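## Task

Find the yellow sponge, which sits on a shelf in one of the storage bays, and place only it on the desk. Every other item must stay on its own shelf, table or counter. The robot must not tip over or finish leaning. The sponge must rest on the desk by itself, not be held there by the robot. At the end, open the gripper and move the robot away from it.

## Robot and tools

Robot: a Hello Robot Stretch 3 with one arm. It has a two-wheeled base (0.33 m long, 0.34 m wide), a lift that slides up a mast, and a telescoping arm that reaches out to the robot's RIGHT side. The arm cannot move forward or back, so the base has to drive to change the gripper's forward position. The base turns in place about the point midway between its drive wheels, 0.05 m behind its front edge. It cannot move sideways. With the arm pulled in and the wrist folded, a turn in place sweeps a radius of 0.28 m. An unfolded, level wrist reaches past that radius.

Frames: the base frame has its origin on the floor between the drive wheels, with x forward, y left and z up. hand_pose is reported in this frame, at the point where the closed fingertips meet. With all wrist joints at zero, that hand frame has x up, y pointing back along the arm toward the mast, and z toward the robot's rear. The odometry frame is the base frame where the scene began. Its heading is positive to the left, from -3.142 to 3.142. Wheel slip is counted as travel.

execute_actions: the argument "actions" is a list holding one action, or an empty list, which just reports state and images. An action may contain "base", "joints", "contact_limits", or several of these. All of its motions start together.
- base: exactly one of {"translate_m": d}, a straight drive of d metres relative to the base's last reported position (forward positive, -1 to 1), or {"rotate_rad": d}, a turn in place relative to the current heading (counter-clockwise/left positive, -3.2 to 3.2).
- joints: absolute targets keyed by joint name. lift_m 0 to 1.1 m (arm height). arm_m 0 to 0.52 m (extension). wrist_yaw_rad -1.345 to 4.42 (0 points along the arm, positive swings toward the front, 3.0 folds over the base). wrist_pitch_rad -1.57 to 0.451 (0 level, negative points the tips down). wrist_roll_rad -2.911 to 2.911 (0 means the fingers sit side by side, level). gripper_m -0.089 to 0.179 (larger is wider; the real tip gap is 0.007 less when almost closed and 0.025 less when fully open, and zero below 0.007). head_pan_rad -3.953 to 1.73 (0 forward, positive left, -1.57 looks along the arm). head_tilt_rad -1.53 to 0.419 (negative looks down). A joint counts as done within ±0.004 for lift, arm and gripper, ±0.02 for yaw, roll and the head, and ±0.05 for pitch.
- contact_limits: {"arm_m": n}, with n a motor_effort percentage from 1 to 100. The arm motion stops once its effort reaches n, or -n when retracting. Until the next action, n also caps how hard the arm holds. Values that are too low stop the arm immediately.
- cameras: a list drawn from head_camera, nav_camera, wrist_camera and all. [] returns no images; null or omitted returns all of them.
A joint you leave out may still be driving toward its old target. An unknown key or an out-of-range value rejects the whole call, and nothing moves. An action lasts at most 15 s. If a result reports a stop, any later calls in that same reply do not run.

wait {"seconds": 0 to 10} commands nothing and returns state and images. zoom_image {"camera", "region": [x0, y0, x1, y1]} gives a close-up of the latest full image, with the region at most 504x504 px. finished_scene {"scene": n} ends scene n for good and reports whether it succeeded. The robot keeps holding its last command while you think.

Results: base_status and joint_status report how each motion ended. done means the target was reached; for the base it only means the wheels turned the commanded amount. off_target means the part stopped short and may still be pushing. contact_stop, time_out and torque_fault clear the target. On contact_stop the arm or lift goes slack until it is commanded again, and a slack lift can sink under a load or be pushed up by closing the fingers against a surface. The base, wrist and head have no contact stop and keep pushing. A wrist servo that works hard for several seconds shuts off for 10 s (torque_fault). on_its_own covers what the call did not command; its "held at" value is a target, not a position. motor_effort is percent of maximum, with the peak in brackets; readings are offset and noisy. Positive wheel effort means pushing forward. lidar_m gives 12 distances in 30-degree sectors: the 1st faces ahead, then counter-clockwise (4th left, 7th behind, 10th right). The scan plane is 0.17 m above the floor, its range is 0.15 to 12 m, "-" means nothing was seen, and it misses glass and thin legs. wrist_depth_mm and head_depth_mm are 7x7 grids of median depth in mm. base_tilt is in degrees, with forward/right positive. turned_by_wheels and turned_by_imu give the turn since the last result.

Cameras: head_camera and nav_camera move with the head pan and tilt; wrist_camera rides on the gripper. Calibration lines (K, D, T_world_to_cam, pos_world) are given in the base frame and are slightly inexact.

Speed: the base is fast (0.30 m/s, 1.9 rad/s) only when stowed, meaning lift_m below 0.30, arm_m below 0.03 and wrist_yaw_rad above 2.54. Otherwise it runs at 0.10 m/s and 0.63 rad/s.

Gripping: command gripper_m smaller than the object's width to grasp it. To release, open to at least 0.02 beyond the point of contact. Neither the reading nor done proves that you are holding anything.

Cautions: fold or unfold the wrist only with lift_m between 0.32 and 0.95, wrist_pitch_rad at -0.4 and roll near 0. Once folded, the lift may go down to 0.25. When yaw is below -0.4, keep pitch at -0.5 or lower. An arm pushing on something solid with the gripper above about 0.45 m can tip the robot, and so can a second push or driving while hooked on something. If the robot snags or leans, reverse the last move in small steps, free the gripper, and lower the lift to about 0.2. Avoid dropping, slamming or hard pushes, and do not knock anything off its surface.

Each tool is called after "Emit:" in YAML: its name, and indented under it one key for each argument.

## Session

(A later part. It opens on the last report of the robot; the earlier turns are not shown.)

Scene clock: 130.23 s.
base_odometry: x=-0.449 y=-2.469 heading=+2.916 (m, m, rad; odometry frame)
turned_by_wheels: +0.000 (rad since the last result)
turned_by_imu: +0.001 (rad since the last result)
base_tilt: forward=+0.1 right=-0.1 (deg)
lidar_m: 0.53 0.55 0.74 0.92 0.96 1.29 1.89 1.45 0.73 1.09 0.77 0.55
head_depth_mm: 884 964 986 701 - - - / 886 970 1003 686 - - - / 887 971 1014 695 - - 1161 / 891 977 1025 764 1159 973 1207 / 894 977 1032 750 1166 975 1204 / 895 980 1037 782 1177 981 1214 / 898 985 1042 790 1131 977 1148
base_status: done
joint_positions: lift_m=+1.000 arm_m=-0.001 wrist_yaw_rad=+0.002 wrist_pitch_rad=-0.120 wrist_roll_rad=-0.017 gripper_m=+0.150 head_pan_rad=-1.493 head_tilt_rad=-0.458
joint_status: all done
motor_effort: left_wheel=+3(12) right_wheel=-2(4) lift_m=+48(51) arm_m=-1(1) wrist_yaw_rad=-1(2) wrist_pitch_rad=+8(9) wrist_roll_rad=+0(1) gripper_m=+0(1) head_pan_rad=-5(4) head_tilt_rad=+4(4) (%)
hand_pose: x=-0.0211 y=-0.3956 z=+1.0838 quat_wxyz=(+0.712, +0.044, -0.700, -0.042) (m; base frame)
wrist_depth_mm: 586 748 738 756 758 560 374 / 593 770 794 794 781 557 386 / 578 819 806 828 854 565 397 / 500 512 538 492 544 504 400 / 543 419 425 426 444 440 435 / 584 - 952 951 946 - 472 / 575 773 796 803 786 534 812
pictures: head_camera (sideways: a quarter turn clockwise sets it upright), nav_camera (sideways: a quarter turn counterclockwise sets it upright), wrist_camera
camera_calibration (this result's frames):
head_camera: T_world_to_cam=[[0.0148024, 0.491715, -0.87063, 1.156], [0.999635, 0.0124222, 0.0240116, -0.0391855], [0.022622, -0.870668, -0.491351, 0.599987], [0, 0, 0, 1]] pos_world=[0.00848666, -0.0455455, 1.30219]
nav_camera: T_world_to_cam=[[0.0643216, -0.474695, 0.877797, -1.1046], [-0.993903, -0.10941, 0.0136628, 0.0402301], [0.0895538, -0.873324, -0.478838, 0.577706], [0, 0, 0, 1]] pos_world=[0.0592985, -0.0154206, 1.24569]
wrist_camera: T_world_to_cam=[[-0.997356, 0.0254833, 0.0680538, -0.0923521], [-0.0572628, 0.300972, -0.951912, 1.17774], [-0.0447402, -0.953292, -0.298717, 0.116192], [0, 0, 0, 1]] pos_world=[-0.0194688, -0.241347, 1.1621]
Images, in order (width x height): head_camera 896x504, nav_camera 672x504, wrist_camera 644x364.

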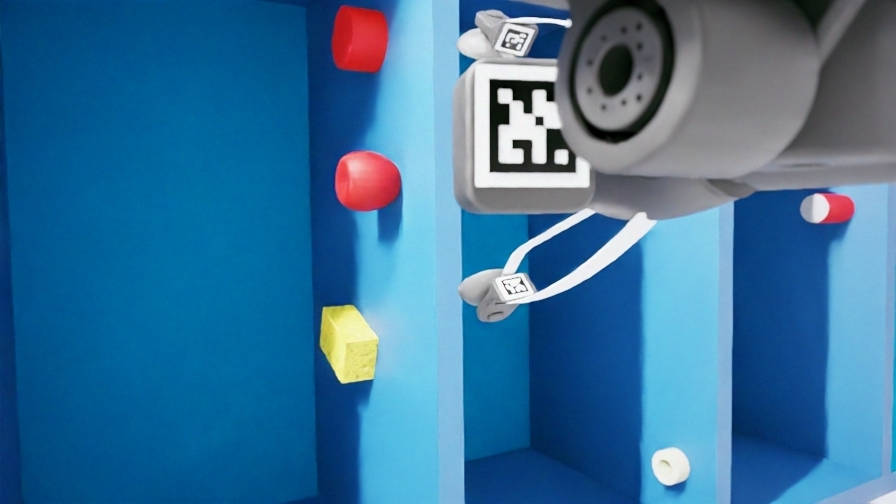

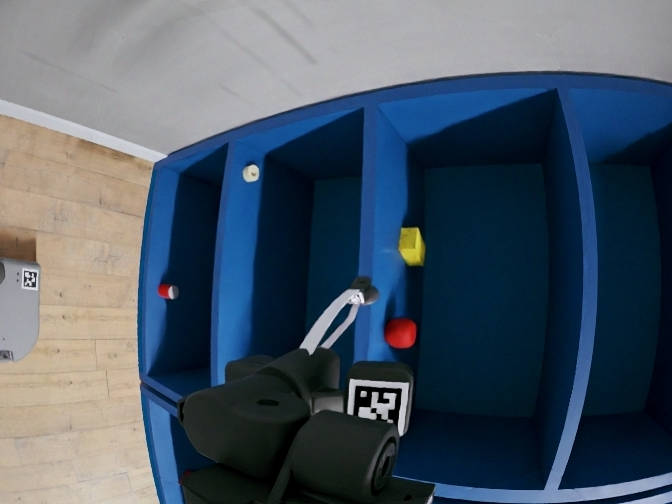

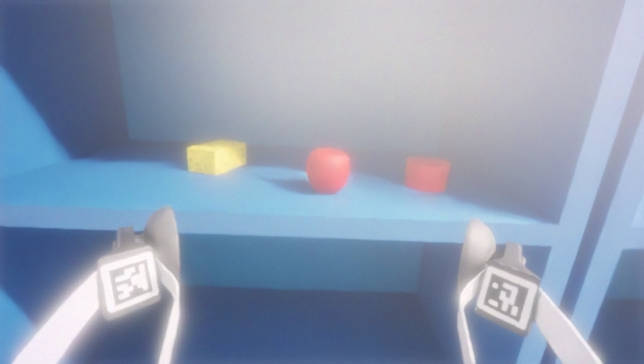

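Emit:
execute_actions:
  actions:
    - {"base":{"translate_m":0.165},"joints":{"lift_m":0.95,"wrist_pitch_rad":0}}
  cameras: []

Emit:
execute_actions:
  actions:
    - {"joints":{"arm_m":0.27}}
  cameras: ["wrist_camera","head_camera"]

Scene clock: 141.93 s.
base_odometry: x=-0.610 y=-2.432 heading=+2.916 (m, m, rad; odometry frame)
turned_by_wheels: +0.000 (rad since the last result)
turned_by_imu: +0.002 (rad since the last result)
base_tilt: forward=+0.0 right=+0.0 (deg)
lidar_m: 0.37 0.38 0.52 0.93 0.96 1.30 1.93 1.56 0.82 1.09 0.53 0.38
head_depth_mm: 881 960 989 721 1098 957 - / 884 963 1001 751 1255 - - / 887 969 1011 759 1268 - 1168 / 890 975 1026 765 1165 972 1202 / 892 977 1033 773 1166 977 1203 / 895 968 969 783 1085 950 1104 / 791 789 785 736 808 853 889
base_status: done
joint_positions: lift_m=+0.950 arm_m=-0.001 wrist_yaw_rad=+0.002 wrist_pitch_rad=-0.021 wrist_roll_rad=-0.017 gripper_m=+0.150 head_pan_rad=-1.493 head_tilt_rad=-0.458
joint_status: all done
motor_effort: left_wheel=+3(10) right_wheel=-2(3) lift_m=+37(41) arm_m=+0(0) wrist_yaw_rad=-1(2) wrist_pitch_rad=+9(8) wrist_roll_rad=+0(1) gripper_m=+0(0) head_pan_rad=-4(5) head_tilt_rad=+4(4) (%)
hand_pose: x=-0.0211 y=-0.3998 z=+1.0593 quat_wxyz=(+0.713, +0.008, -0.701, -0.007) (m; base frame)
wrist_depth_mm: 390 576 791 781 769 760 558 / 393 584 796 780 796 777 560 / 395 595 806 820 828 833 551 / 401 509 591 572 505 590 543 / 410 407 413 425 416 417 437 / 420 - 906 918 901 - 536 / 438 613 819 863 857 774 510
pictures: none
No camera images: the call's "cameras" was empty. Leave "cameras" out to get every camera's image.

Scene clock: 145.17 s.
base_odometry: x=-0.610 y=-2.432 heading=+2.916 (m, m, rad; odometry frame)
turned_by_wheels: +0.000 (rad since the last result)
turned_by_imu: +0.001 (rad since the last result)
base_tilt: forward=+0.1 right=+0.0 (deg)
lidar_m: 0.37 0.38 0.52 0.93 0.96 1.29 1.93 1.56 0.82 1.09 0.53 0.38
head_depth_mm: 878 958 1016 - 1144 959 1191 / 884 964 1029 - 1145 963 1162 / 884 971 1029 - 1118 967 1196 / 887 972 1023 767 1163 972 1198 / 893 977 1030 773 1173 976 1204 / 898 965 972 780 1088 949 1095 / 796 790 785 736 811 852 890
base_status: not commanded
joint_positions: lift_m=+0.950 arm_m=+0.270 wrist_yaw_rad=+0.001 wrist_pitch_rad=-0.021 wrist_roll_rad=-0.017 gripper_m=+0.150 head_pan_rad=-1.493 head_tilt_rad=-0.458
joint_status: all done
motor_effort: left_wheel=+3(3) right_wheel=-2(2) lift_m=+37(37) arm_m=+4(3) wrist_yaw_rad=-1(2) wrist_pitch_rad=+8(9) wrist_roll_rad=+1(1) gripper_m=+0(0) head_pan_rad=-4(4) head_tilt_rad=+4(4) (%)
hand_pose: x=-0.0213 y=-0.6703 z=+1.0595 quat_wxyz=(+0.713, +0.008, -0.701, -0.007) (m; base frame)
wrist_depth_mm: 398 524 524 524 524 522 531 / 396 527 538 538 540 552 535 / 400 563 557 554 559 569 550 / 411 521 562 568 572 571 552 / 322 354 312 325 366 236 218 / 236 - 242 248 253 - 221 / - 183 187 189 193 188 201
pictures: head_camera (sideways: a quarter turn clockwise sets it upright), wrist_camera
camera_calibration (this result's frames):
head_camera: T_world_to_cam=[[0.0149298, 0.491544, -0.870725, 1.15612], [0.999637, 0.0121944, 0.0240242, -0.0392019], [0.0224269, -0.870767, -0.491184, 0.59977], [0, 0, 0, 1]] pos_world=[0.00847607, -0.045546, 1.3022]
wrist_camera: T_world_to_cam=[[-0.997341, 0.0329073, 0.0650272, -0.0757072], [-0.056948, 0.204909, -0.977123, 1.19954], [-0.0454791, -0.978228, -0.20249, -0.271636], [0, 0, 0, 1]] pos_world=[-0.0195483, -0.509026, 1.12202]
Images, in order (width x height): head_camera 896x504, wrist_camera 644x364.

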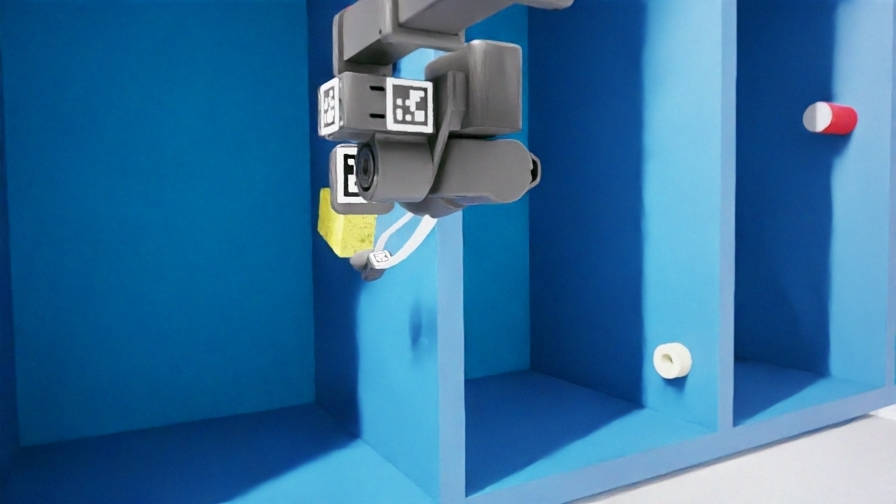

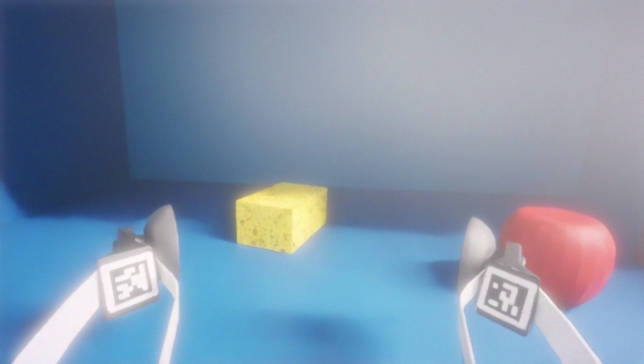

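Emit:
execute_actions:
  actions:
    - {"base":{"translate_m":0.03}}
  cameras: []

Emit:
execute_actions:
  actions:
    - {"joints":{"lift_m":0.93,"arm_m":0.44}}
  cameras: ["wrist_camera"]

Scene clock: 151.63 s.
base_odometry: x=-0.639 y=-2.425 heading=+2.916 (m, m, rad; odometry frame)
turned_by_wheels: +0.000 (rad since the last result)
turned_by_imu: +0.001 (rad since the last result)
base_tilt: forward=+0.1 right=+0.0 (deg)
lidar_m: 0.34 0.35 0.47 0.92 0.96 1.30 1.95 0.90 0.84 1.09 0.49 0.35
head_depth_mm: 880 961 1018 - 1144 959 1187 / 884 966 1031 - 1146 964 1169 / 884 969 1033 - 1117 964 1195 / 888 972 1027 769 1160 973 1200 / 894 978 1031 773 1169 976 1202 / 884 954 930 783 992 924 1058 / 716 712 709 704 778 821 816
base_status: done
joint_positions: lift_m=+0.950 arm_m=+0.270 wrist_yaw_rad=+0.001 wrist_pitch_rad=-0.021 wrist_roll_rad=-0.017 gripper_m=+0.150 head_pan_rad=-1.493 head_tilt_rad=-0.458
joint_status: not commanded
motor_effort: left_wheel=+3(10) right_wheel=-2(4) lift_m=+36(37) arm_m=+4(4) wrist_yaw_rad=-1(1) wrist_pitch_rad=+8(8) wrist_roll_rad=+1(1) gripper_m=+1(1) head_pan_rad=-3(4) head_tilt_rad=+4(4) (%)
hand_pose: x=-0.0213 y=-0.6703 z=+1.0595 quat_wxyz=(+0.713, +0.008, -0.701, -0.007) (m; base frame)
wrist_depth_mm: 369 522 521 525 527 524 529 / 372 524 535 543 540 539 554 / 375 533 564 561 569 562 551 / 373 495 575 558 576 584 546 / 323 354 333 305 363 408 218 / 235 - 241 244 252 - 214 / - 182 186 189 193 188 202
pictures: none
No camera images: the call's "cameras" was empty. Leave "cameras" out to get every camera's image.

Scene clock: 154.13 s.
base_odometry: x=-0.639 y=-2.425 heading=+2.916 (m, m, rad; odometry frame)
turned_by_wheels: +0.000 (rad since the last result)
turned_by_imu: +0.000 (rad since the last result)
base_tilt: forward=+0.1 right=+0.0 (deg)
lidar_m: 0.34 0.35 0.47 0.92 0.96 1.30 1.94 0.91 0.84 1.09 0.49 0.35
head_depth_mm: 878 961 1014 - 1139 955 1185 / 879 965 1015 1207 1147 962 1160 / 884 967 1021 1209 1155 967 1192 / 891 970 1028 764 1158 971 1200 / 889 975 1033 774 1171 976 1201 / 884 952 930 781 988 925 1057 / 717 713 708 704 780 823 815
base_status: not commanded
joint_positions: lift_m=+0.930 arm_m=+0.440 wrist_yaw_rad=+0.001 wrist_pitch_rad=-0.021 wrist_roll_rad=-0.017 gripper_m=+0.150 head_pan_rad=-1.493 head_tilt_rad=-0.458
joint_status: all done
motor_effort: left_wheel=+3(3) right_wheel=-2(2) lift_m=+37(36) arm_m=+4(1) wrist_yaw_rad=-1(0) wrist_pitch_rad=+8(8) wrist_roll_rad=+1(1) gripper_m=-1(1) head_pan_rad=-4(4) head_tilt_rad=+4(4) (%)
hand_pose: x=-0.0213 y=-0.8403 z=+1.0395 quat_wxyz=(+0.713, +0.008, -0.701, -0.007) (m; base frame)
wrist_depth_mm: 361 365 370 366 372 367 371 / 375 381 376 382 382 384 382 / 369 389 392 393 395 398 399 / 360 400 403 401 406 411 410 / 270 300 283 179 308 350 332 / 204 - 138 131 215 - 223 / - 155 141 130 163 159 169
pictures: wrist_camera
camera_calibration (this result's frames):
wrist_camera: T_world_to_cam=[[-0.99734, 0.032946, 0.0650237, -0.0687862], [-0.0569414, 0.204809, -0.977144, 1.2148], [-0.0455104, -0.978247, -0.202388, -0.442105], [0, 0, 0, 1]] pos_world=[-0.0195514, -0.679023, 1.10203]
Images, in order (width x height): wrist_camera 644x364.

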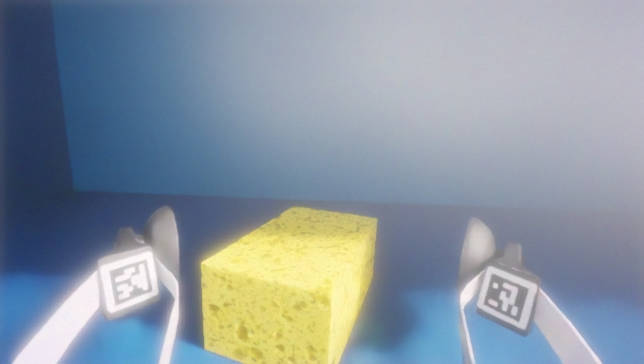

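Emit:
execute_actions:
  actions:
    - {"joints":{"arm_m":0.46,"gripper_m":0.03}}
  cameras: ["wrist_camera"]

Emit:
execute_actions:
  actions:
    - {"joints":{"lift_m":0.97}}
  cameras: []

Emit:
execute_actions:
  actions:
    - {"joints":{"arm_m":0,"head_pan_rad":-3.1,"head_tilt_rad":-0.7}}
  cameras: ["wrist_camera","nav_camera"]

Scene clock: 162.67 s.
base_odometry: x=-0.639 y=-2.425 heading=+2.916 (m, m, rad; odometry frame)
turned_by_wheels: +0.000 (rad since the last result)
turned_by_imu: +0.001 (rad since the last result)
base_tilt: forward=+0.1 right=+0.0 (deg)
lidar_m: 0.34 0.35 0.47 0.93 0.96 1.30 1.94 0.91 0.84 1.09 0.49 0.35
head_depth_mm: 877 963 1014 - 1141 959 1186 / 879 964 1021 1204 1148 961 1161 / 885 967 1025 1211 1154 973 1194 / 887 970 1029 766 1164 974 1198 / 892 974 1033 774 1168 975 1205 / 884 952 930 782 991 926 1058 / 716 711 706 702 780 824 818
base_status: not commanded
joint_positions: lift_m=+0.930 arm_m=+0.460 wrist_yaw_rad=+0.000 wrist_pitch_rad=-0.014 wrist_roll_rad=-0.017 gripper_m=+0.031 head_pan_rad=-1.493 head_tilt_rad=-0.458
joint_status: all done
motor_effort: left_wheel=+3(3) right_wheel=-2(2) lift_m=+36(37) arm_m=+4(4) wrist_yaw_rad=+0(0) wrist_pitch_rad=+6(8) wrist_roll_rad=+1(1) gripper_m=-23(100) head_pan_rad=-4(5) head_tilt_rad=+4(4) (%)
hand_pose: x=-0.0213 y=-0.8605 z=+1.0412 quat_wxyz=(+0.713, +0.005, -0.701, -0.005) (m; base frame)
wrist_depth_mm: 347 348 350 352 352 350 354 / 353 358 360 358 361 360 363 / 362 372 372 372 374 383 378 / 360 381 387 390 393 387 393 / 277 285 315 181 346 326 339 / 199 203 129 128 - 223 228 / 154 156 134 120 162 168 171
pictures: wrist_camera
camera_calibration (this result's frames):
wrist_camera: T_world_to_cam=[[-0.99733, 0.0336812, 0.0648005, -0.0674436], [-0.0568717, 0.198468, -0.978456, 1.21646], [-0.0458164, -0.979529, -0.196022, -0.469267], [0, 0, 0, 1]] pos_world=[-0.0195813, -0.698818, 1.10264]
Images, in order (width x height): wrist_camera 644x364.

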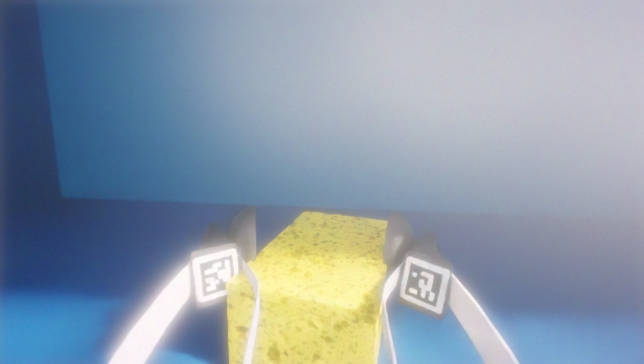

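Scene clock: 163.83 s.
base_odometry: x=-0.639 y=-2.425 heading=+2.916 (m, m, rad; odometry frame)
turned_by_wheels: +0.000 (rad since the last result)
turned_by_imu: +0.000 (rad since the last result)
base_tilt: forward=+0.0 right=+0.0 (deg)
lidar_m: 0.34 0.35 0.47 0.93 0.95 1.30 1.94 0.91 0.84 1.08 0.49 0.35
head_depth_mm: 879 960 - 1199 1143 959 1185 / 883 959 - 752 1144 960 1159 / 885 968 - 758 1152 963 1198 / 889 972 1026 765 1167 975 1197 / 890 975 1031 775 1167 977 1201 / 883 952 930 780 988 926 1056 / 717 712 709 704 782 822 818
base_status: not commanded
joint_positions: lift_m=+0.970 arm_m=+0.460 wrist_yaw_rad=+0.000 wrist_pitch_rad=-0.019 wrist_roll_rad=-0.017 gripper_m=+0.031 head_pan_rad=-1.493 head_tilt_rad=-0.458
joint_status: all done
motor_effort: left_wheel=+3(3) right_wheel=-2(2) lift_m=+49(51) arm_m=+4(4) wrist_yaw_rad=-1(0) wrist_pitch_rad=+7(7) wrist_roll_rad=+1(1) gripper_m=-23(24) head_pan_rad=-4(4) head_tilt_rad=+4(4) (%)
hand_pose: x=-0.0213 y=-0.8604 z=+1.0797 quat_wxyz=(+0.713, +0.007, -0.701, -0.007) (m; base frame)
wrist_depth_mm: 341 345 344 351 350 349 354 / 355 356 361 361 365 366 363 / 363 378 371 374 373 377 377 / 372 386 387 385 392 391 391 / 351 381 396 181 398 398 411 / 265 272 129 128 - 297 306 / 207 209 134 120 217 225 230
pictures: none
No camera images: the call's "cameras" was empty. Leave "cameras" out to get every camera's image.

Scene clock: 168.40 s.
base_odometry: x=-0.639 y=-2.425 heading=+2.916 (m, m, rad; odometry frame)
turned_by_wheels: +0.000 (rad since the last result)
turned_by_imu: +0.001 (rad since the last result)
base_tilt: forward=+0.1 right=+0.0 (deg)
lidar_m: 0.34 0.35 0.47 0.93 0.96 1.30 1.95 0.91 0.84 1.09 0.49 0.35
head_depth_mm: 2730 2414 - - - - 1104 / 2945 3205 - - - - 1106 / 2991 3290 - - - - 1113 / 2889 3183 2526 1943 - - 1114 / 2975 3200 2526 1937 - - 1129 / 2934 3176 2527 1943 - - 1127 / 3001 3273 2352 1843 - - 1133
base_status: not commanded
joint_positions: lift_m=+0.970 arm_m=+0.000 wrist_yaw_rad=+0.000 wrist_pitch_rad=-0.019 wrist_roll_rad=-0.017 gripper_m=+0.031 head_pan_rad=-3.093 head_tilt_rad=-0.691
joint_status: all done
motor_effort: left_wheel=+3(3) right_wheel=-2(2) lift_m=+49(48) arm_m=-4(3) wrist_yaw_rad=-1(0) wrist_pitch_rad=+8(8) wrist_roll_rad=+1(1) gripper_m=-23(22) head_pan_rad=-4(51) head_tilt_rad=-4(23) (%)
hand_pose: x=-0.0213 y=-0.4010 z=+1.0794 quat_wxyz=(+0.713, +0.007, -0.701, -0.007) (m; base frame)
wrist_depth_mm: 359 524 749 778 768 779 593 / 371 543 801 788 797 794 588 / 379 525 814 821 837 820 585 / 391 517 691 732 740 706 581 / 395 419 424 179 453 447 458 / 423 535 128 129 147 846 545 / 427 520 134 120 876 789 577
pictures: nav_camera (sideways: a quarter turn counterclockwise sets it upright), wrist_camera
camera_calibration (this result's frames):
nav_camera: T_world_to_cam=[[-0.665842, -0.059666, 0.743704, -0.92532], [-0.0826254, 0.996563, 0.00597751, 0.0446797], [-0.741504, -0.0574687, -0.668483, 0.829497], [0, 0, 0, 1]] pos_world=[0.00265009, -0.0520662, 1.2424]
wrist_camera: T_world_to_cam=[[-0.997329, 0.0333363, 0.0649834, -0.0857362], [-0.0568764, 0.203664, -0.977387, 1.16363], [-0.0458173, -0.978473, -0.201224, -0.00561137], [0, 0, 0, 1]] pos_world=[-0.019581, -0.239622, 1.14176]
Images, in order (width x height): nav_camera 672x504, wrist_camera 644x364.

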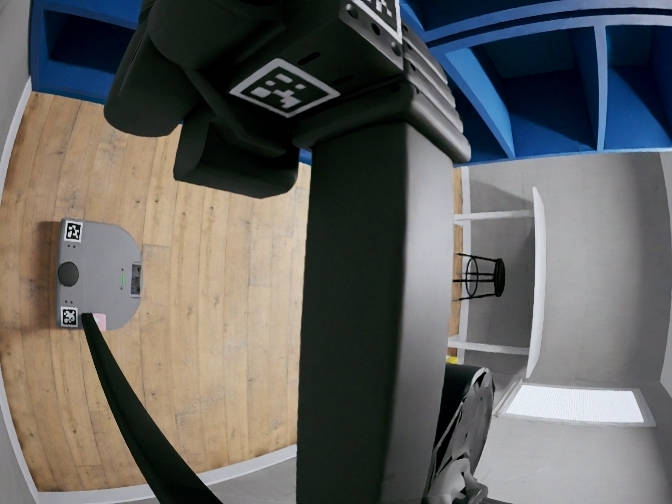

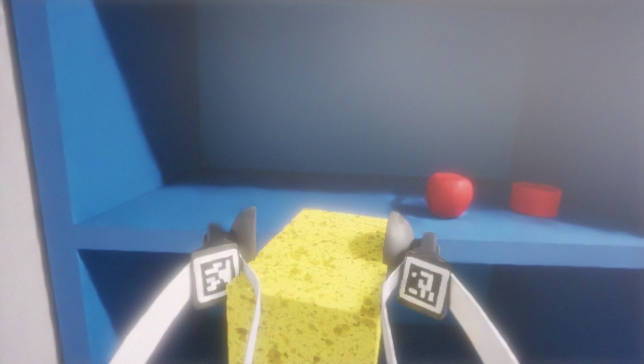

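Emit:
execute_actions:
  actions:
    - {"base":{"translate_m":-1.0}}
  cameras: []

Emit:
execute_actions:
  actions:
    - {"base":{"translate_m":-0.9}}
  cameras: ["nav_camera","head_camera"]

Scene clock: 184.87 s.
base_odometry: x=+0.335 y=-2.649 heading=+2.916 (m, m, rad; odometry frame)
turned_by_wheels: +0.000 (rad since the last result)
turned_by_imu: -0.003 (rad since the last result)
base_tilt: forward=+0.0 right=+0.0 (deg)
lidar_m: 1.34 1.32 0.95 0.91 0.94 0.95 2.04 2.10 0.82 1.10 0.74 1.39
head_depth_mm: 1805 2340 - - - - 1103 / 1938 2327 - - - - 1106 / 1984 2389 - - - - 1115 / 2000 2286 2305 1935 - - 1114 / 1976 2276 2428 1947 - - 1126 / 1837 2369 2504 1954 - - 1133 / 1841 2293 2428 1952 - - 1132
base_status: done
joint_positions: lift_m=+0.970 arm_m=+0.000 wrist_yaw_rad=+0.000 wrist_pitch_rad=-0.019 wrist_roll_rad=-0.017 gripper_m=+0.031 head_pan_rad=-3.093 head_tilt_rad=-0.691
joint_status: not commanded
motor_effort: left_wheel=+4(6) right_wheel=-3(7) lift_m=+49(49) arm_m=-3(3) wrist_yaw_rad=+0(0) wrist_pitch_rad=+8(8) wrist_roll_rad=+1(1) gripper_m=-22(23) head_pan_rad=-4(4) head_tilt_rad=-4(4) (%)
hand_pose: x=-0.0213 y=-0.4010 z=+1.0794 quat_wxyz=(+0.713, +0.007, -0.701, -0.007) (m; base frame)
wrist_depth_mm: 432 618 783 803 777 757 512 / 438 635 801 825 812 788 518 / 444 648 823 854 840 766 516 / 443 565 695 723 773 695 513 / 420 426 433 180 450 439 452 / 448 661 128 129 147 743 502 / 466 632 135 120 837 681 499
pictures: none
No camera images: the call's "cameras" was empty. Leave "cameras" out to get every camera's image.

Scene clock: 194.87 s.
base_odometry: x=+1.212 y=-2.850 heading=+2.916 (m, m, rad; odometry frame)
turned_by_wheels: +0.000 (rad since the last result)
turned_by_imu: -0.003 (rad since the last result)
base_tilt: forward=+0.1 right=+0.0 (deg)
lidar_m: 2.24 1.30 0.93 0.48 0.49 1.21 0.89 1.11 2.12 2.08 0.76 1.41
head_depth_mm: 1284 907 - - - - 1105 / 1280 915 - - - - 1107 / 1275 921 - - - - 1110 / 1277 928 1363 1820 - - 1116 / 1281 934 1310 1764 - - 1124 / 1280 944 1670 1832 - - 1131 / 1272 952 1717 1875 - - 1133
base_status: done
joint_positions: lift_m=+0.970 arm_m=+0.000 wrist_yaw_rad=+0.000 wrist_pitch_rad=-0.019 wrist_roll_rad=-0.017 gripper_m=+0.031 head_pan_rad=-3.093 head_tilt_rad=-0.691
joint_status: not commanded
motor_effort: left_wheel=+4(6) right_wheel=-3(8) lift_m=+48(48) arm_m=-4(3) wrist_yaw_rad=+0(0) wrist_pitch_rad=+8(8) wrist_roll_rad=+1(1) gripper_m=-21(23) head_pan_rad=-4(4) head_tilt_rad=-4(4) (%)
hand_pose: x=-0.0213 y=-0.4010 z=+1.0794 quat_wxyz=(+0.713, +0.007, -0.701, -0.007) (m; base frame)
wrist_depth_mm: 464 684 - - - - - / 465 695 - - - - - / 466 693 - - - - - / 476 705 - - - - - / 479 704 - 179 - - - / 478 699 128 128 146 - - / 503 670 134 120 - - -
pictures: head_camera (sideways: a quarter turn clockwise sets it upright), nav_camera (sideways: a quarter turn counterclockwise sets it upright)
camera_calibration (this result's frames):
head_camera: T_world_to_cam=[[0.67884, -0.0200077, -0.734014, 0.973843], [-0.0205612, -0.999755, 0.00823552, -0.0124187], [-0.733998, 0.00950163, -0.679085, 0.848832], [0, 0, 0, 1]] pos_world=[-0.0382976, -0.000996579, 1.29135]
nav_camera: T_world_to_cam=[[-0.666086, -0.0596747, 0.743484, -0.925033], [-0.0826226, 0.996563, 0.00596634, 0.0446943], [-0.741285, -0.0574545, -0.668727, 0.829813], [0, 0, 0, 1]] pos_world=[0.00266937, -0.0520652, 1.2424]
Images, in order (width x height): head_camera 896x504, nav_camera 672x504.

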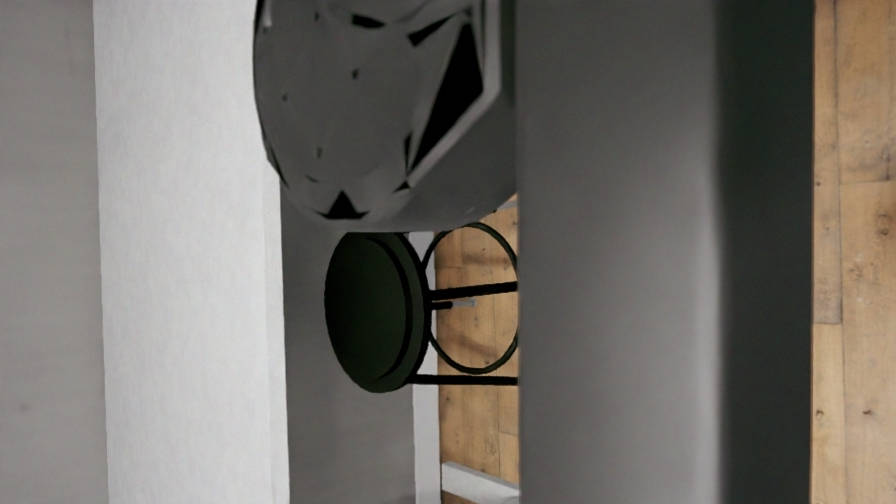

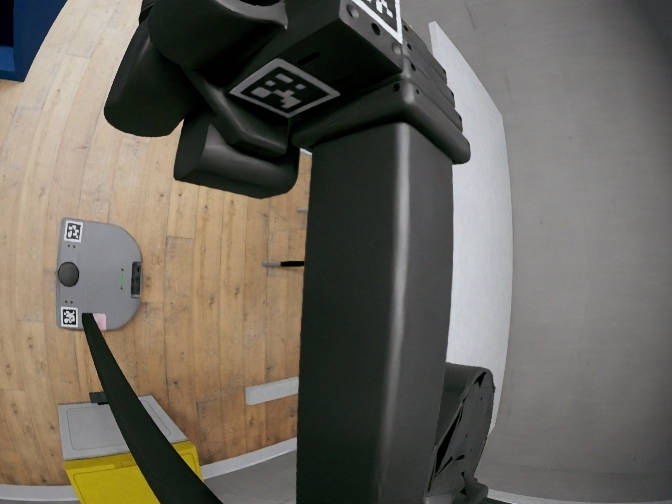

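Emit:
execute_actions:
  actions:
    - {"base":{"translate_m":-0.2}}
  cameras: []

Emit:
execute_actions:
  actions:
    - {"base":{"rotate_rad":-1.6},"joints":{"head_pan_rad":-1.57}}
  cameras: []

Emit:
execute_actions:
  actions:
    - {"joints":{"arm_m":0.48,"lift_m":0.72}}
  cameras: ["head_camera","wrist_camera"]

Scene clock: 205.67 s.
base_odometry: x=+1.407 y=-2.894 heading=+2.916 (m, m, rad; odometry frame)
turned_by_wheels: +0.000 (rad since the last result)
turned_by_imu: +0.000 (rad since the last result)
base_tilt: forward=+0.0 right=+0.0 (deg)
lidar_m: 2.44 1.29 0.50 0.47 0.47 1.03 0.69 0.92 1.85 2.47 0.89 1.56
head_depth_mm: 1132 909 - - - - 1108 / 1126 913 - - - - 1110 / 1128 918 - - - - 1115 / 1125 928 656 1141 - - 1114 / 1126 931 658 1094 - - 1124 / 1121 942 662 1205 - - 1131 / 1120 948 665 1759 - - 1135
base_status: done
joint_positions: lift_m=+0.970 arm_m=+0.000 wrist_yaw_rad=+0.000 wrist_pitch_rad=-0.019 wrist_roll_rad=-0.017 gripper_m=+0.031 head_pan_rad=-3.093 head_tilt_rad=-0.691
joint_status: not commanded
motor_effort: left_wheel=+5(6) right_wheel=-3(8) lift_m=+48(49) arm_m=-4(4) wrist_yaw_rad=-1(1) wrist_pitch_rad=+8(8) wrist_roll_rad=+1(1) gripper_m=-22(22) head_pan_rad=-5(4) head_tilt_rad=-4(4) (%)
hand_pose: x=-0.0213 y=-0.4010 z=+1.0794 quat_wxyz=(+0.713, +0.007, -0.701, -0.007) (m; base frame)
wrist_depth_mm: 699 - - - - - - / 717 - - - - - - / 710 - - - - - - / 717 - - - - - - / 700 - - 180 - - 646 / 726 - 128 128 146 - - / 727 - 134 120 - - -
pictures: none
No camera images: the call's "cameras" was empty. Leave "cameras" out to get every camera's image.

Scene clock: 209.13 s.
base_odometry: x=+1.407 y=-2.894 heading=+1.317 (m, m, rad; odometry frame)
turned_by_wheels: -1.600 (rad since the last result)
turned_by_imu: -1.573 (rad since the last result)
base_tilt: forward=+0.0 right=+0.0 (deg)
lidar_m: 3.50 0.88 0.90 2.44 1.33 0.50 0.47 0.47 1.03 0.70 0.92 1.80
head_depth_mm: 1159 908 659 - - - 1097 / 1144 913 678 1749 - - 1137 / 1138 920 709 - - - 1132 / 1122 926 444 - 1532 1313 1149 / 1116 934 684 1097 1547 1332 1153 / 1100 941 661 1102 1591 1335 1153 / 1093 952 665 1636 1589 1341 1150
base_status: done
joint_positions: lift_m=+0.970 arm_m=+0.000 wrist_yaw_rad=+0.000 wrist_pitch_rad=-0.019 wrist_roll_rad=-0.017 gripper_m=+0.031 head_pan_rad=-1.577 head_tilt_rad=-0.692
joint_status: all done
motor_effort: left_wheel=+4(10) right_wheel=-4(8) lift_m=+49(49) arm_m=-4(4) wrist_yaw_rad=-1(0) wrist_pitch_rad=+8(8) wrist_roll_rad=+1(1) gripper_m=-23(23) head_pan_rad=+4(48) head_tilt_rad=-4(4) (%)
hand_pose: x=-0.0213 y=-0.4010 z=+1.0794 quat_wxyz=(+0.713, +0.007, -0.701, -0.007) (m; base frame)
wrist_depth_mm: 927 987 978 - - - 912 / 978 - - - - - 903 / - - - - - - 914 / 777 817 874 906 964 - 898 / 470 484 549 179 568 563 584 / 339 347 128 128 147 377 390 / - - 134 120 - - 831
pictures: none
No camera images: the call's "cameras" was empty. Leave "cameras" out to get every camera's image.

Scene clock: 215.63 s.
base_odometry: x=+1.407 y=-2.894 heading=+1.317 (m, m, rad; odometry frame)
turned_by_wheels: +0.000 (rad since the last result)
turned_by_imu: +0.188 (rad since the last result)
base_tilt: forward=-8.1 right=-12.3 (deg)
lidar_m: 2.13 0.86 1.17 0.81 0.77 0.48 0.47 0.96 1.06 0.79 1.18 2.33
head_depth_mm: 1294 1380 936 1765 1775 - - / 1304 1412 950 1754 - 1449 1215 / 1310 1433 1169 1837 1824 1497 1247 / 1332 1464 1233 1395 1773 1505 1273 / 1346 1475 1129 1789 1791 1576 1281 / 1355 1503 1215 1886 2044 1609 1314 / 1370 1509 1301 1904 1894 1631 1348
base_status: not commanded
joint_positions: lift_m=+0.721 arm_m=+0.478 wrist_yaw_rad=-0.010 wrist_pitch_rad=-0.066 wrist_roll_rad=-0.017 gripper_m=+0.030 head_pan_rad=-1.575 head_tilt_rad=-0.696
joint_status: lift_m contact_stop (moved -0.248 of -0.250); the others done
on_its_own: base_tilt is 14.8 degrees off its reading at the scene's start (forward=+0.1 right=+0.0); lift_m is slack since a contact_stop, until your next command for it; arm_m is at rest, and its effort (+20) is outside its rest range (-14 to +14)
motor_effort: left_wheel=+9(49) right_wheel=-1(3) lift_m=+41(42) arm_m=+20(30) wrist_yaw_rad=+12(21) wrist_pitch_rad=+27(47) wrist_roll_rad=+1(20) gripper_m=+1(23) head_pan_rad=+3(3) head_tilt_rad=-2(4) (%)
hand_pose: x=-0.0239 y=-0.8773 z=+0.8192 quat_wxyz=(+0.713, +0.020, -0.700, -0.027) (m; base frame)
wrist_depth_mm: 848 841 806 788 766 722 699 / 870 839 803 782 760 725 698 / 880 876 819 803 765 749 729 / 883 862 866 800 749 746 734 / 754 615 590 464 414 356 320 / 331 301 283 238 250 220 205 / 210 201 185 178 169 160 153
pictures: head_camera (sideways: a quarter turn clockwise sets it upright), wrist_camera
camera_calibration (this result's frames):
head_camera: T_world_to_cam=[[0.0561729, 0.6803, -0.730778, 0.973425], [0.997238, -0.0738506, 0.00790547, -0.0181975], [-0.0485903, -0.729204, -0.68257, 0.849184], [0, 0, 0, 1]] pos_world=[0.00472933, -0.0443369, 1.29113]
wrist_camera: T_world_to_cam=[[-0.99693, 0.0403741, 0.0670882, -0.051062], [-0.0549649, 0.249368, -0.966848, 1.03763], [-0.0557653, -0.967567, -0.246383, -0.477812], [0, 0, 0, 1]] pos_world=[-0.0205175, -0.719004, 0.888928]
Images, in order (width x height): head_camera 896x504, wrist_camera 644x364.

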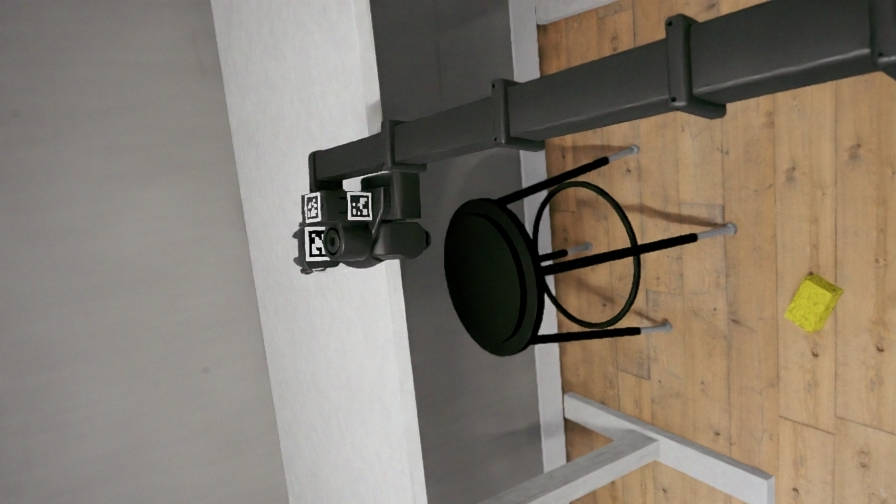

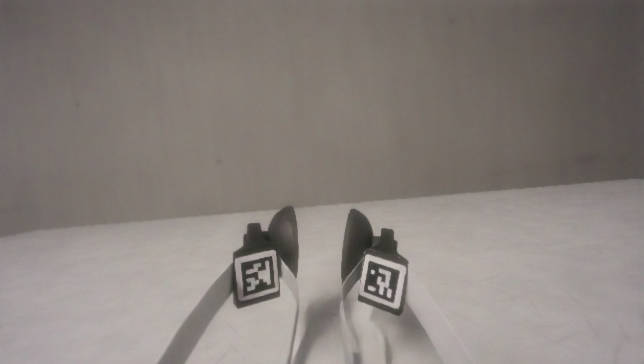

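Desk was taller; I hit it, tipped, and dropped the sponge. Recover.

Emit:
execute_actions:
  actions:
    - {"joints":{"lift_m":0.85}}
  cameras: []

Emit:
execute_actions:
  actions:
    - {"joints":{"arm_m":0,"head_tilt_rad":-1.0}}

Scene clock: 224.07 s.
base_odometry: x=+1.407 y=-2.894 heading=+1.316 (m, m, rad; odometry frame)
turned_by_wheels: +0.000 (rad since the last result)
turned_by_imu: -0.137 (rad since the last result)
base_tilt: forward=-1.3 right=-2.2 (deg)
lidar_m: 2.22 0.88 1.59 2.42 1.27 0.50 0.47 0.92 1.03 0.71 0.93 1.89
head_depth_mm: 1173 988 712 - - 1307 1146 / 1169 1038 - 1811 1601 1339 1155 / 1158 1171 670 1792 1611 1347 1162 / 1156 1187 672 1303 1579 1354 1167 / 1150 1057 715 1153 1599 1364 1163 / 1149 1076 723 1203 1640 1373 1179 / 1143 1092 732 1740 1659 1379 1182
base_status: not commanded
joint_positions: lift_m=+0.851 arm_m=+0.480 wrist_yaw_rad=-0.002 wrist_pitch_rad=+0.016 wrist_roll_rad=-0.037 gripper_m=+0.030 head_pan_rad=-1.575 head_tilt_rad=-0.696
joint_status: all done
motor_effort: left_wheel=+2(19) right_wheel=-1(1) lift_m=+18(52) arm_m=+6(20) wrist_yaw_rad=+3(13) wrist_pitch_rad=-7(47) wrist_roll_rad=+8(13) gripper_m=+0(0) head_pan_rad=+2(3) head_tilt_rad=-2(2) (%)
hand_pose: x=-0.0220 y=-0.8811 z=+0.9695 quat_wxyz=(+0.720, -0.006, -0.693, +0.005) (m; base frame)
wrist_depth_mm: 609 601 608 596 602 619 613 / 616 629 625 622 628 629 638 / 630 633 630 649 633 637 636 / 652 638 660 643 644 639 664 / 333 347 376 375 392 400 417 / 224 227 231 224 265 251 258 / 168 171 172 177 179 184 187
pictures: none
No camera images: the call's "cameras" was empty. Leave "cameras" out to get every camera's image.

Scene clock: 228.77 s.
base_odometry: x=+1.407 y=-2.894 heading=+1.316 (m, m, rad; odometry frame)
turned_by_wheels: +0.000 (rad since the last result)
turned_by_imu: -0.020 (rad since the last result)
base_tilt: forward=+0.0 right=+0.0 (deg)
lidar_m: 2.44 0.88 1.55 2.44 1.29 0.50 0.47 0.92 1.03 0.70 0.92 1.84
head_depth_mm: 598 1556 1464 1525 - 1178 1087 / 599 1543 1701 - - 1192 - / 600 1519 1713 - - 1221 - / 601 1471 1712 1441 1333 1218 - / 602 1063 1063 1467 1332 1201 1094 / 604 1066 1187 1482 1327 1205 1096 / 606 1094 1681 1505 1342 1205 1094
base_status: not commanded
joint_positions: lift_m=+0.850 arm_m=+0.000 wrist_yaw_rad=+0.000 wrist_pitch_rad=-0.018 wrist_roll_rad=-0.022 gripper_m=+0.030 head_pan_rad=-1.574 head_tilt_rad=-0.990
joint_status: all done
motor_effort: left_wheel=+0(32) right_wheel=+0(28) lift_m=+36(45) arm_m=-4(17) wrist_yaw_rad=-1(15) wrist_pitch_rad=+7(62) wrist_roll_rad=+2(8) gripper_m=+0(0) head_pan_rad=+1(4) head_tilt_rad=-5(29) (%)
hand_pose: x=-0.0214 y=-0.4011 z=+0.9603 quat_wxyz=(+0.715, +0.007, -0.699, -0.006) (m; base frame)
wrist_depth_mm: 971 959 978 - - - 937 / - - - - - - 964 / 891 - - - - - 932 / 303 313 332 353 383 414 450 / - - - - - 712 855 / - - - - - - 932 / - - 653 - - - 918
pictures: head_camera (sideways: a quarter turn clockwise sets it upright), nav_camera (sideways: a quarter turn counterclockwise sets it upright), wrist_camera
camera_calibration (this result's frames):
head_camera: T_world_to_cam=[[0.0561317, 0.862955, -0.502153, 0.675544], [0.997315, -0.0721497, -0.0125079, 0.00837708], [-0.047024, -0.500103, -0.864688, 1.08597], [0, 0, 0, 1]] pos_world=[0.00479284, -0.0392599, 1.27836]
nav_camera: T_world_to_cam=[[0.0240971, -0.857564, 0.513812, -0.629989], [-0.99952, -0.0306666, -0.00430712, 0.0636626], [0.0194505, -0.513462, -0.857892, 1.07115], [0, 0, 0, 1]] pos_world=[0.0579787, 0.0116883, 1.2429]
wrist_camera: T_world_to_cam=[[-0.996985, 0.0337219, 0.0698879, -0.082632], [-0.0616956, 0.201789, -0.977484, 1.04647], [-0.0470652, -0.978848, -0.1991, -0.0318519], [0, 0, 0, 1]] pos_world=[-0.0193195, -0.239556, 1.02234]
Images, in order (width x height): head_camera 896x504, nav_camera 672x504, wrist_camera 644x364.

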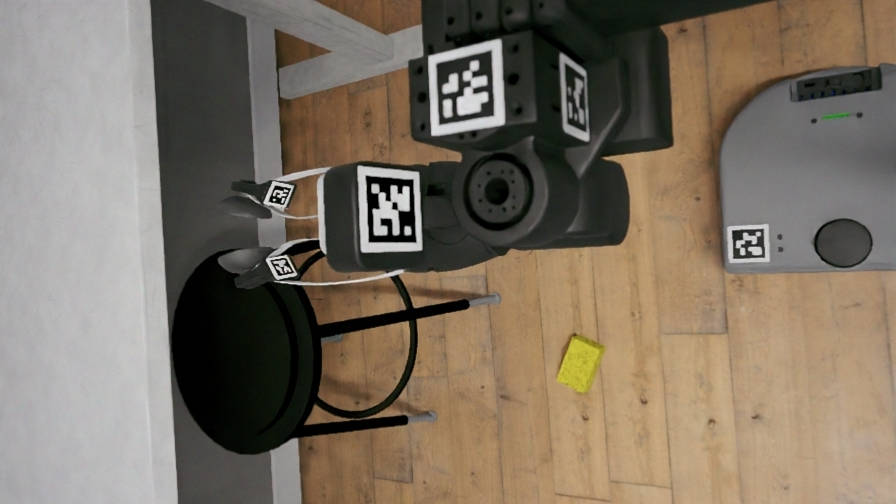

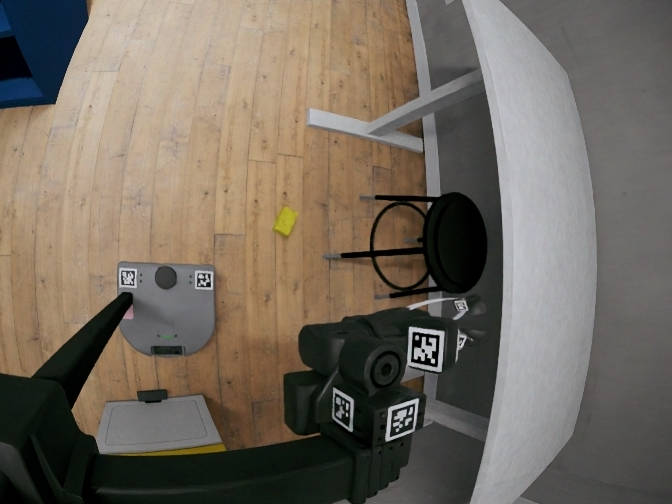

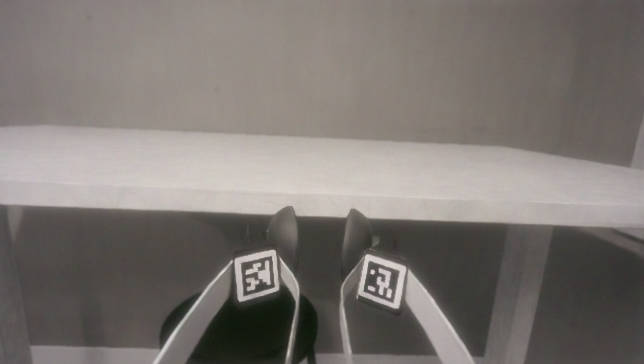

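Emit:
execute_actions:
  actions:
    - {"base":{"translate_m":0.21},"joints":{"wrist_pitch_rad":-1.57,"gripper_m":0.15,"wrist_roll_rad":1.4}}
  cameras: []

Emit:
execute_actions:
  actions:
    - {"joints":{"lift_m":0.35,"arm_m":0.3,"head_tilt_rad":-1.2}}
  cameras: ["head_camera","wrist_camera"]

Scene clock: 243.03 s.
base_odometry: x=+1.460 y=-2.691 heading=+1.316 (m, m, rad; odometry frame)
turned_by_wheels: +0.000 (rad since the last result)
turned_by_imu: +0.002 (rad since the last result)
base_tilt: forward=+0.1 right=+0.0 (deg)
lidar_m: 3.27 0.84 0.74 2.44 1.60 0.72 0.68 1.14 0.98 0.70 1.00 1.85
head_depth_mm: 599 1548 1701 1566 - 1182 1086 / 599 1490 1690 - - 1190 - / 599 1060 1135 1520 - - - / 602 1060 1612 1490 1327 1205 - / 604 1085 1650 1500 1337 1204 1094 / 605 1479 1668 1499 1328 1201 1095 / 605 1466 1666 1448 1337 1203 1099
base_status: done
joint_positions: lift_m=+0.850 arm_m=+0.000 wrist_yaw_rad=+0.000 wrist_pitch_rad=-1.554 wrist_roll_rad=+1.393 gripper_m=+0.150 head_pan_rad=-1.574 head_tilt_rad=-0.990
joint_status: all done
joint sent to its limit — the command would take wrist_pitch_rad past its lower limit, so that joint was sent only as far as its limit.
motor_effort: left_wheel=+0(7) right_wheel=+0(3) lift_m=+36(36) arm_m=-4(4) wrist_yaw_rad=+1(1) wrist_pitch_rad=-3(7) wrist_roll_rad=+3(3) gripper_m=+2(100) head_pan_rad=+2(2) head_tilt_rad=-4(4) (%)
hand_pose: x=-0.0216 y=-0.1252 z=+0.7323 quat_wxyz=(+0.064, +0.062, -0.710, -0.699) (m; base frame)
wrist_depth_mm: 812 838 832 824 834 829 822 / 831 857 847 861 - 845 870 / 881 866 871 847 - 869 852 / 899 896 901 913 903 872 880 / 943 929 928 931 904 906 948 / 929 - 925 990 956 - 941 / 977 978 979 993 996 963 970
pictures: none
No camera images: the call's "cameras" was empty. Leave "cameras" out to get every camera's image.

Scene clock: 248.40 s.
base_odometry: x=+1.460 y=-2.691 heading=+1.316 (m, m, rad; odometry frame)
turned_by_wheels: +0.000 (rad since the last result)
turned_by_imu: +0.001 (rad since the last result)
base_tilt: forward=+0.1 right=+0.0 (deg)
lidar_m: 3.26 0.84 0.74 2.44 1.60 0.72 0.68 1.14 0.98 0.70 1.00 1.84
head_depth_mm: 1459 1584 1470 1350 1264 1202 - / 1399 1587 1462 1351 1276 - - / 968 1255 1469 1355 - - - / 965 1533 1480 1332 1274 - 1105 / 995 1548 1447 1358 1264 1181 1107 / 1400 1578 1464 1358 1266 1183 1113 / 1386 1548 1431 1357 1263 1183 1113
base_status: not commanded
joint_positions: lift_m=+0.350 arm_m=+0.300 wrist_yaw_rad=+0.000 wrist_pitch_rad=-1.555 wrist_roll_rad=+1.395 gripper_m=+0.150 head_pan_rad=-1.574 head_tilt_rad=-1.185
joint_status: all done
motor_effort: left_wheel=+0(0) right_wheel=+0(0) lift_m=+37(36) arm_m=+4(0) wrist_yaw_rad=-1(0) wrist_pitch_rad=-3(3) wrist_roll_rad=+3(3) gripper_m=+2(1) head_pan_rad=+1(2) head_tilt_rad=-7(23) (%)
hand_pose: x=-0.0216 y=-0.4243 z=+0.2323 quat_wxyz=(+0.063, +0.061, -0.710, -0.699) (m; base frame)
wrist_depth_mm: 357 359 365 361 360 357 359 / 375 373 375 369 371 366 369 / 382 379 383 384 385 381 - / 398 396 390 389 391 395 - / 407 404 404 404 407 403 - / 415 - 422 420 416 - - / 438 435 436 433 433 433 434
pictures: head_camera (sideways: a quarter turn clockwise sets it upright), wrist_camera
camera_calibration (this result's frames):
head_camera: T_world_to_cam=[[0.0564195, 0.943937, -0.325269, 0.445153], [0.997329, -0.0684207, -0.0255667, 0.0253733], [-0.0463885, -0.322958, -0.945276, 1.19066], [0, 0, 0, 1]] pos_world=[0.00481202, -0.0339283, 1.27094]
wrist_camera: T_world_to_cam=[[-0.22102, 0.975054, 0.0205043, 0.396554], [0.960166, 0.213864, 0.179843, 0.0978273], [0.170971, 0.0594364, -0.983482, 0.427917], [0, 0, 0, 1]] pos_world=[-0.0794454, -0.433017, 0.395124]
Images, in order (width x height): head_camera 896x504, wrist_camera 644x364.

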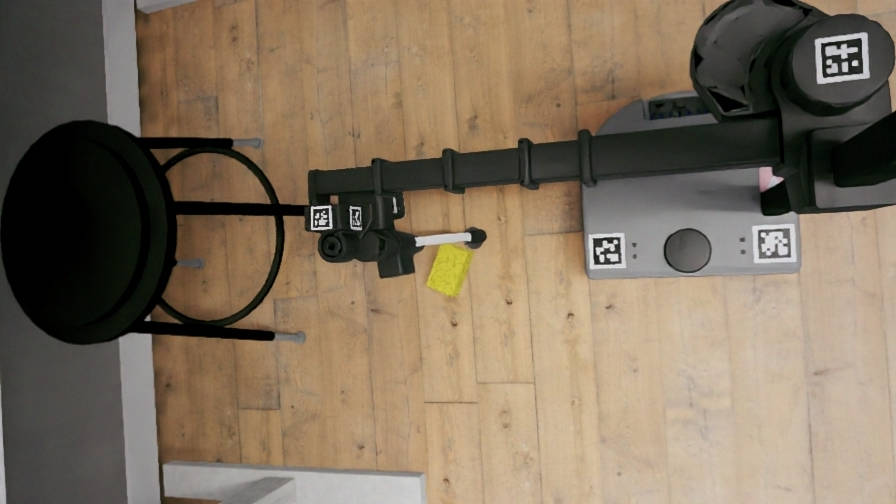

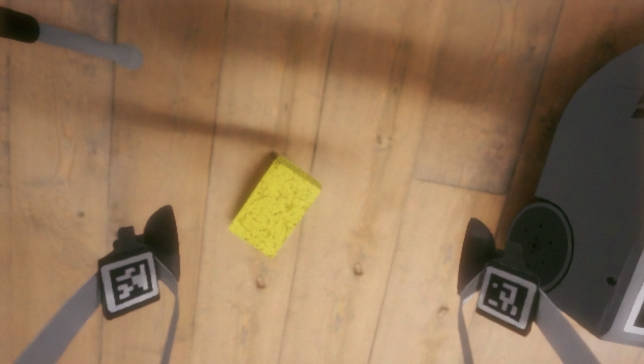

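Emit:
execute_actions:
  actions:
    - {"base":{"translate_m":0.045},"joints":{"arm_m":0.33}}
  cameras: []

Emit:
execute_actions:
  actions:
    - {"joints":{"lift_m":0.16}}
  cameras: ["head_camera","wrist_camera"]

Scene clock: 258.93 s.
base_odometry: x=+1.472 y=-2.647 heading=+1.316 (m, m, rad; odometry frame)
turned_by_wheels: +0.000 (rad since the last result)
turned_by_imu: +0.001 (rad since the last result)
base_tilt: forward=+0.0 right=+0.0 (deg)
lidar_m: 3.23 0.84 0.71 1.52 1.67 0.77 0.72 1.18 0.99 0.71 0.98 1.84
head_depth_mm: 1460 1587 1464 1353 1259 1203 - / 1008 1544 1453 1356 1271 - - / 969 1534 1460 1362 - - - / 970 1550 1472 1328 1271 - 1101 / 1333 1577 1466 1350 1260 1177 1110 / 1396 1566 1465 1360 1264 1178 1111 / 1389 1549 1425 1352 1265 1185 1113
base_status: done
joint_positions: lift_m=+0.350 arm_m=+0.330 wrist_yaw_rad=+0.000 wrist_pitch_rad=-1.555 wrist_roll_rad=+1.395 gripper_m=+0.150 head_pan_rad=-1.574 head_tilt_rad=-1.185
joint_status: all done
motor_effort: left_wheel=+0(7) right_wheel=+0(5) lift_m=+36(36) arm_m=+4(3) wrist_yaw_rad=-1(2) wrist_pitch_rad=-3(3) wrist_roll_rad=+3(3) gripper_m=+1(1) head_pan_rad=+2(2) head_tilt_rad=-7(7) (%)
hand_pose: x=-0.0216 y=-0.4543 z=+0.2323 quat_wxyz=(+0.063, +0.062, -0.710, -0.699) (m; base frame)
wrist_depth_mm: 363 366 364 362 361 359 362 / 372 375 370 368 369 373 367 / 383 379 383 377 382 379 387 / 392 395 392 351 396 396 - / 402 401 407 400 404 406 - / 419 - 419 415 426 - - / 430 434 430 435 431 432 431
pictures: none
No camera images: the call's "cameras" was empty. Leave "cameras" out to get every camera's image.

Scene clock: 261.50 s.
base_odometry: x=+1.472 y=-2.647 heading=+1.316 (m, m, rad; odometry frame)
turned_by_wheels: +0.000 (rad since the last result)
turned_by_imu: +0.000 (rad since the last result)
base_tilt: forward=+0.0 right=+0.0 (deg)
lidar_m: 3.23 0.84 0.71 1.51 1.66 0.77 0.73 1.18 0.99 0.70 0.98 1.84
head_depth_mm: 1461 1590 1464 1353 1262 1187 1112 / 1008 1546 1467 1351 1276 - 1091 / 969 1526 1442 1354 1289 - - / 968 1556 1460 1333 1277 - 1106 / 1333 1572 1465 1358 1265 1176 1110 / 1393 1577 1459 1352 1267 1182 1109 / 1389 1556 1419 1353 1264 1184 1111
base_status: not commanded
joint_positions: lift_m=+0.160 arm_m=+0.330 wrist_yaw_rad=+0.000 wrist_pitch_rad=-1.555 wrist_roll_rad=+1.395 gripper_m=+0.150 head_pan_rad=-1.574 head_tilt_rad=-1.185
joint_status: all done
motor_effort: left_wheel=+0(0) right_wheel=+0(0) lift_m=+36(36) arm_m=+4(4) wrist_yaw_rad=-1(1) wrist_pitch_rad=-3(3) wrist_roll_rad=+3(3) gripper_m=+1(1) head_pan_rad=+3(2) head_tilt_rad=-7(7) (%)
hand_pose: x=-0.0216 y=-0.4543 z=+0.0423 quat_wxyz=(+0.063, +0.062, -0.710, -0.699) (m; base frame)
wrist_depth_mm: 185 186 185 185 184 185 184 / 190 190 190 189 190 189 190 / 195 195 196 196 196 196 195 / 202 202 201 157 200 202 201 / 208 206 163 160 208 207 208 / 214 - 168 168 215 - 214 / 221 222 223 221 219 221 221
pictures: head_camera (sideways: a quarter turn clockwise sets it upright), wrist_camera
camera_calibration (this result's frames):
head_camera: T_world_to_cam=[[0.0564192, 0.943937, -0.325269, 0.445152], [0.997329, -0.0684204, -0.0255667, 0.0253733], [-0.0463884, -0.322957, -0.945276, 1.19066], [0, 0, 0, 1]] pos_world=[0.00481204, -0.0339283, 1.27094]
wrist_camera: T_world_to_cam=[[-0.22102, 0.975053, 0.0205369, 0.429693], [0.960166, 0.213857, 0.17985, 0.138407], [0.170971, 0.0594692, -0.98348, 0.242863], [0, 0, 0, 1]] pos_world=[-0.0794454, -0.463016, 0.205134]
Images, in order (width x height): head_camera 896x504, wrist_camera 644x364.

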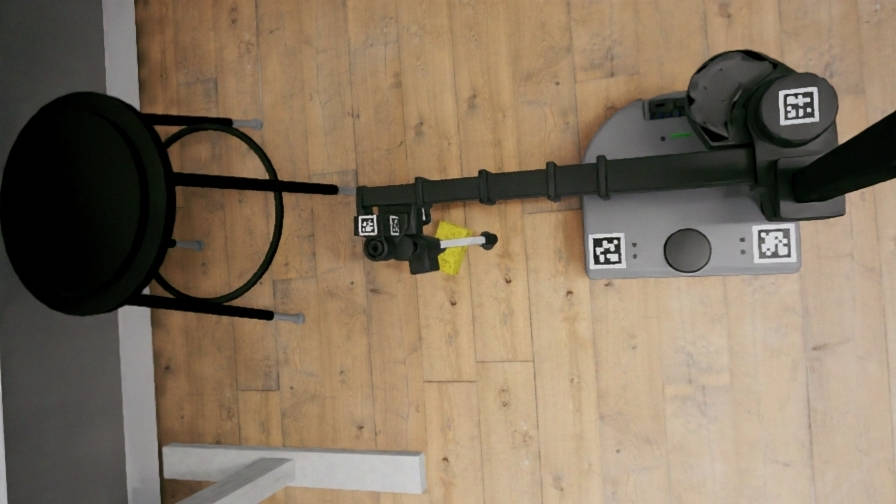

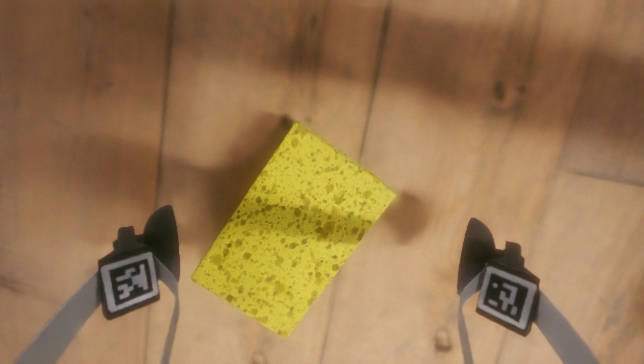

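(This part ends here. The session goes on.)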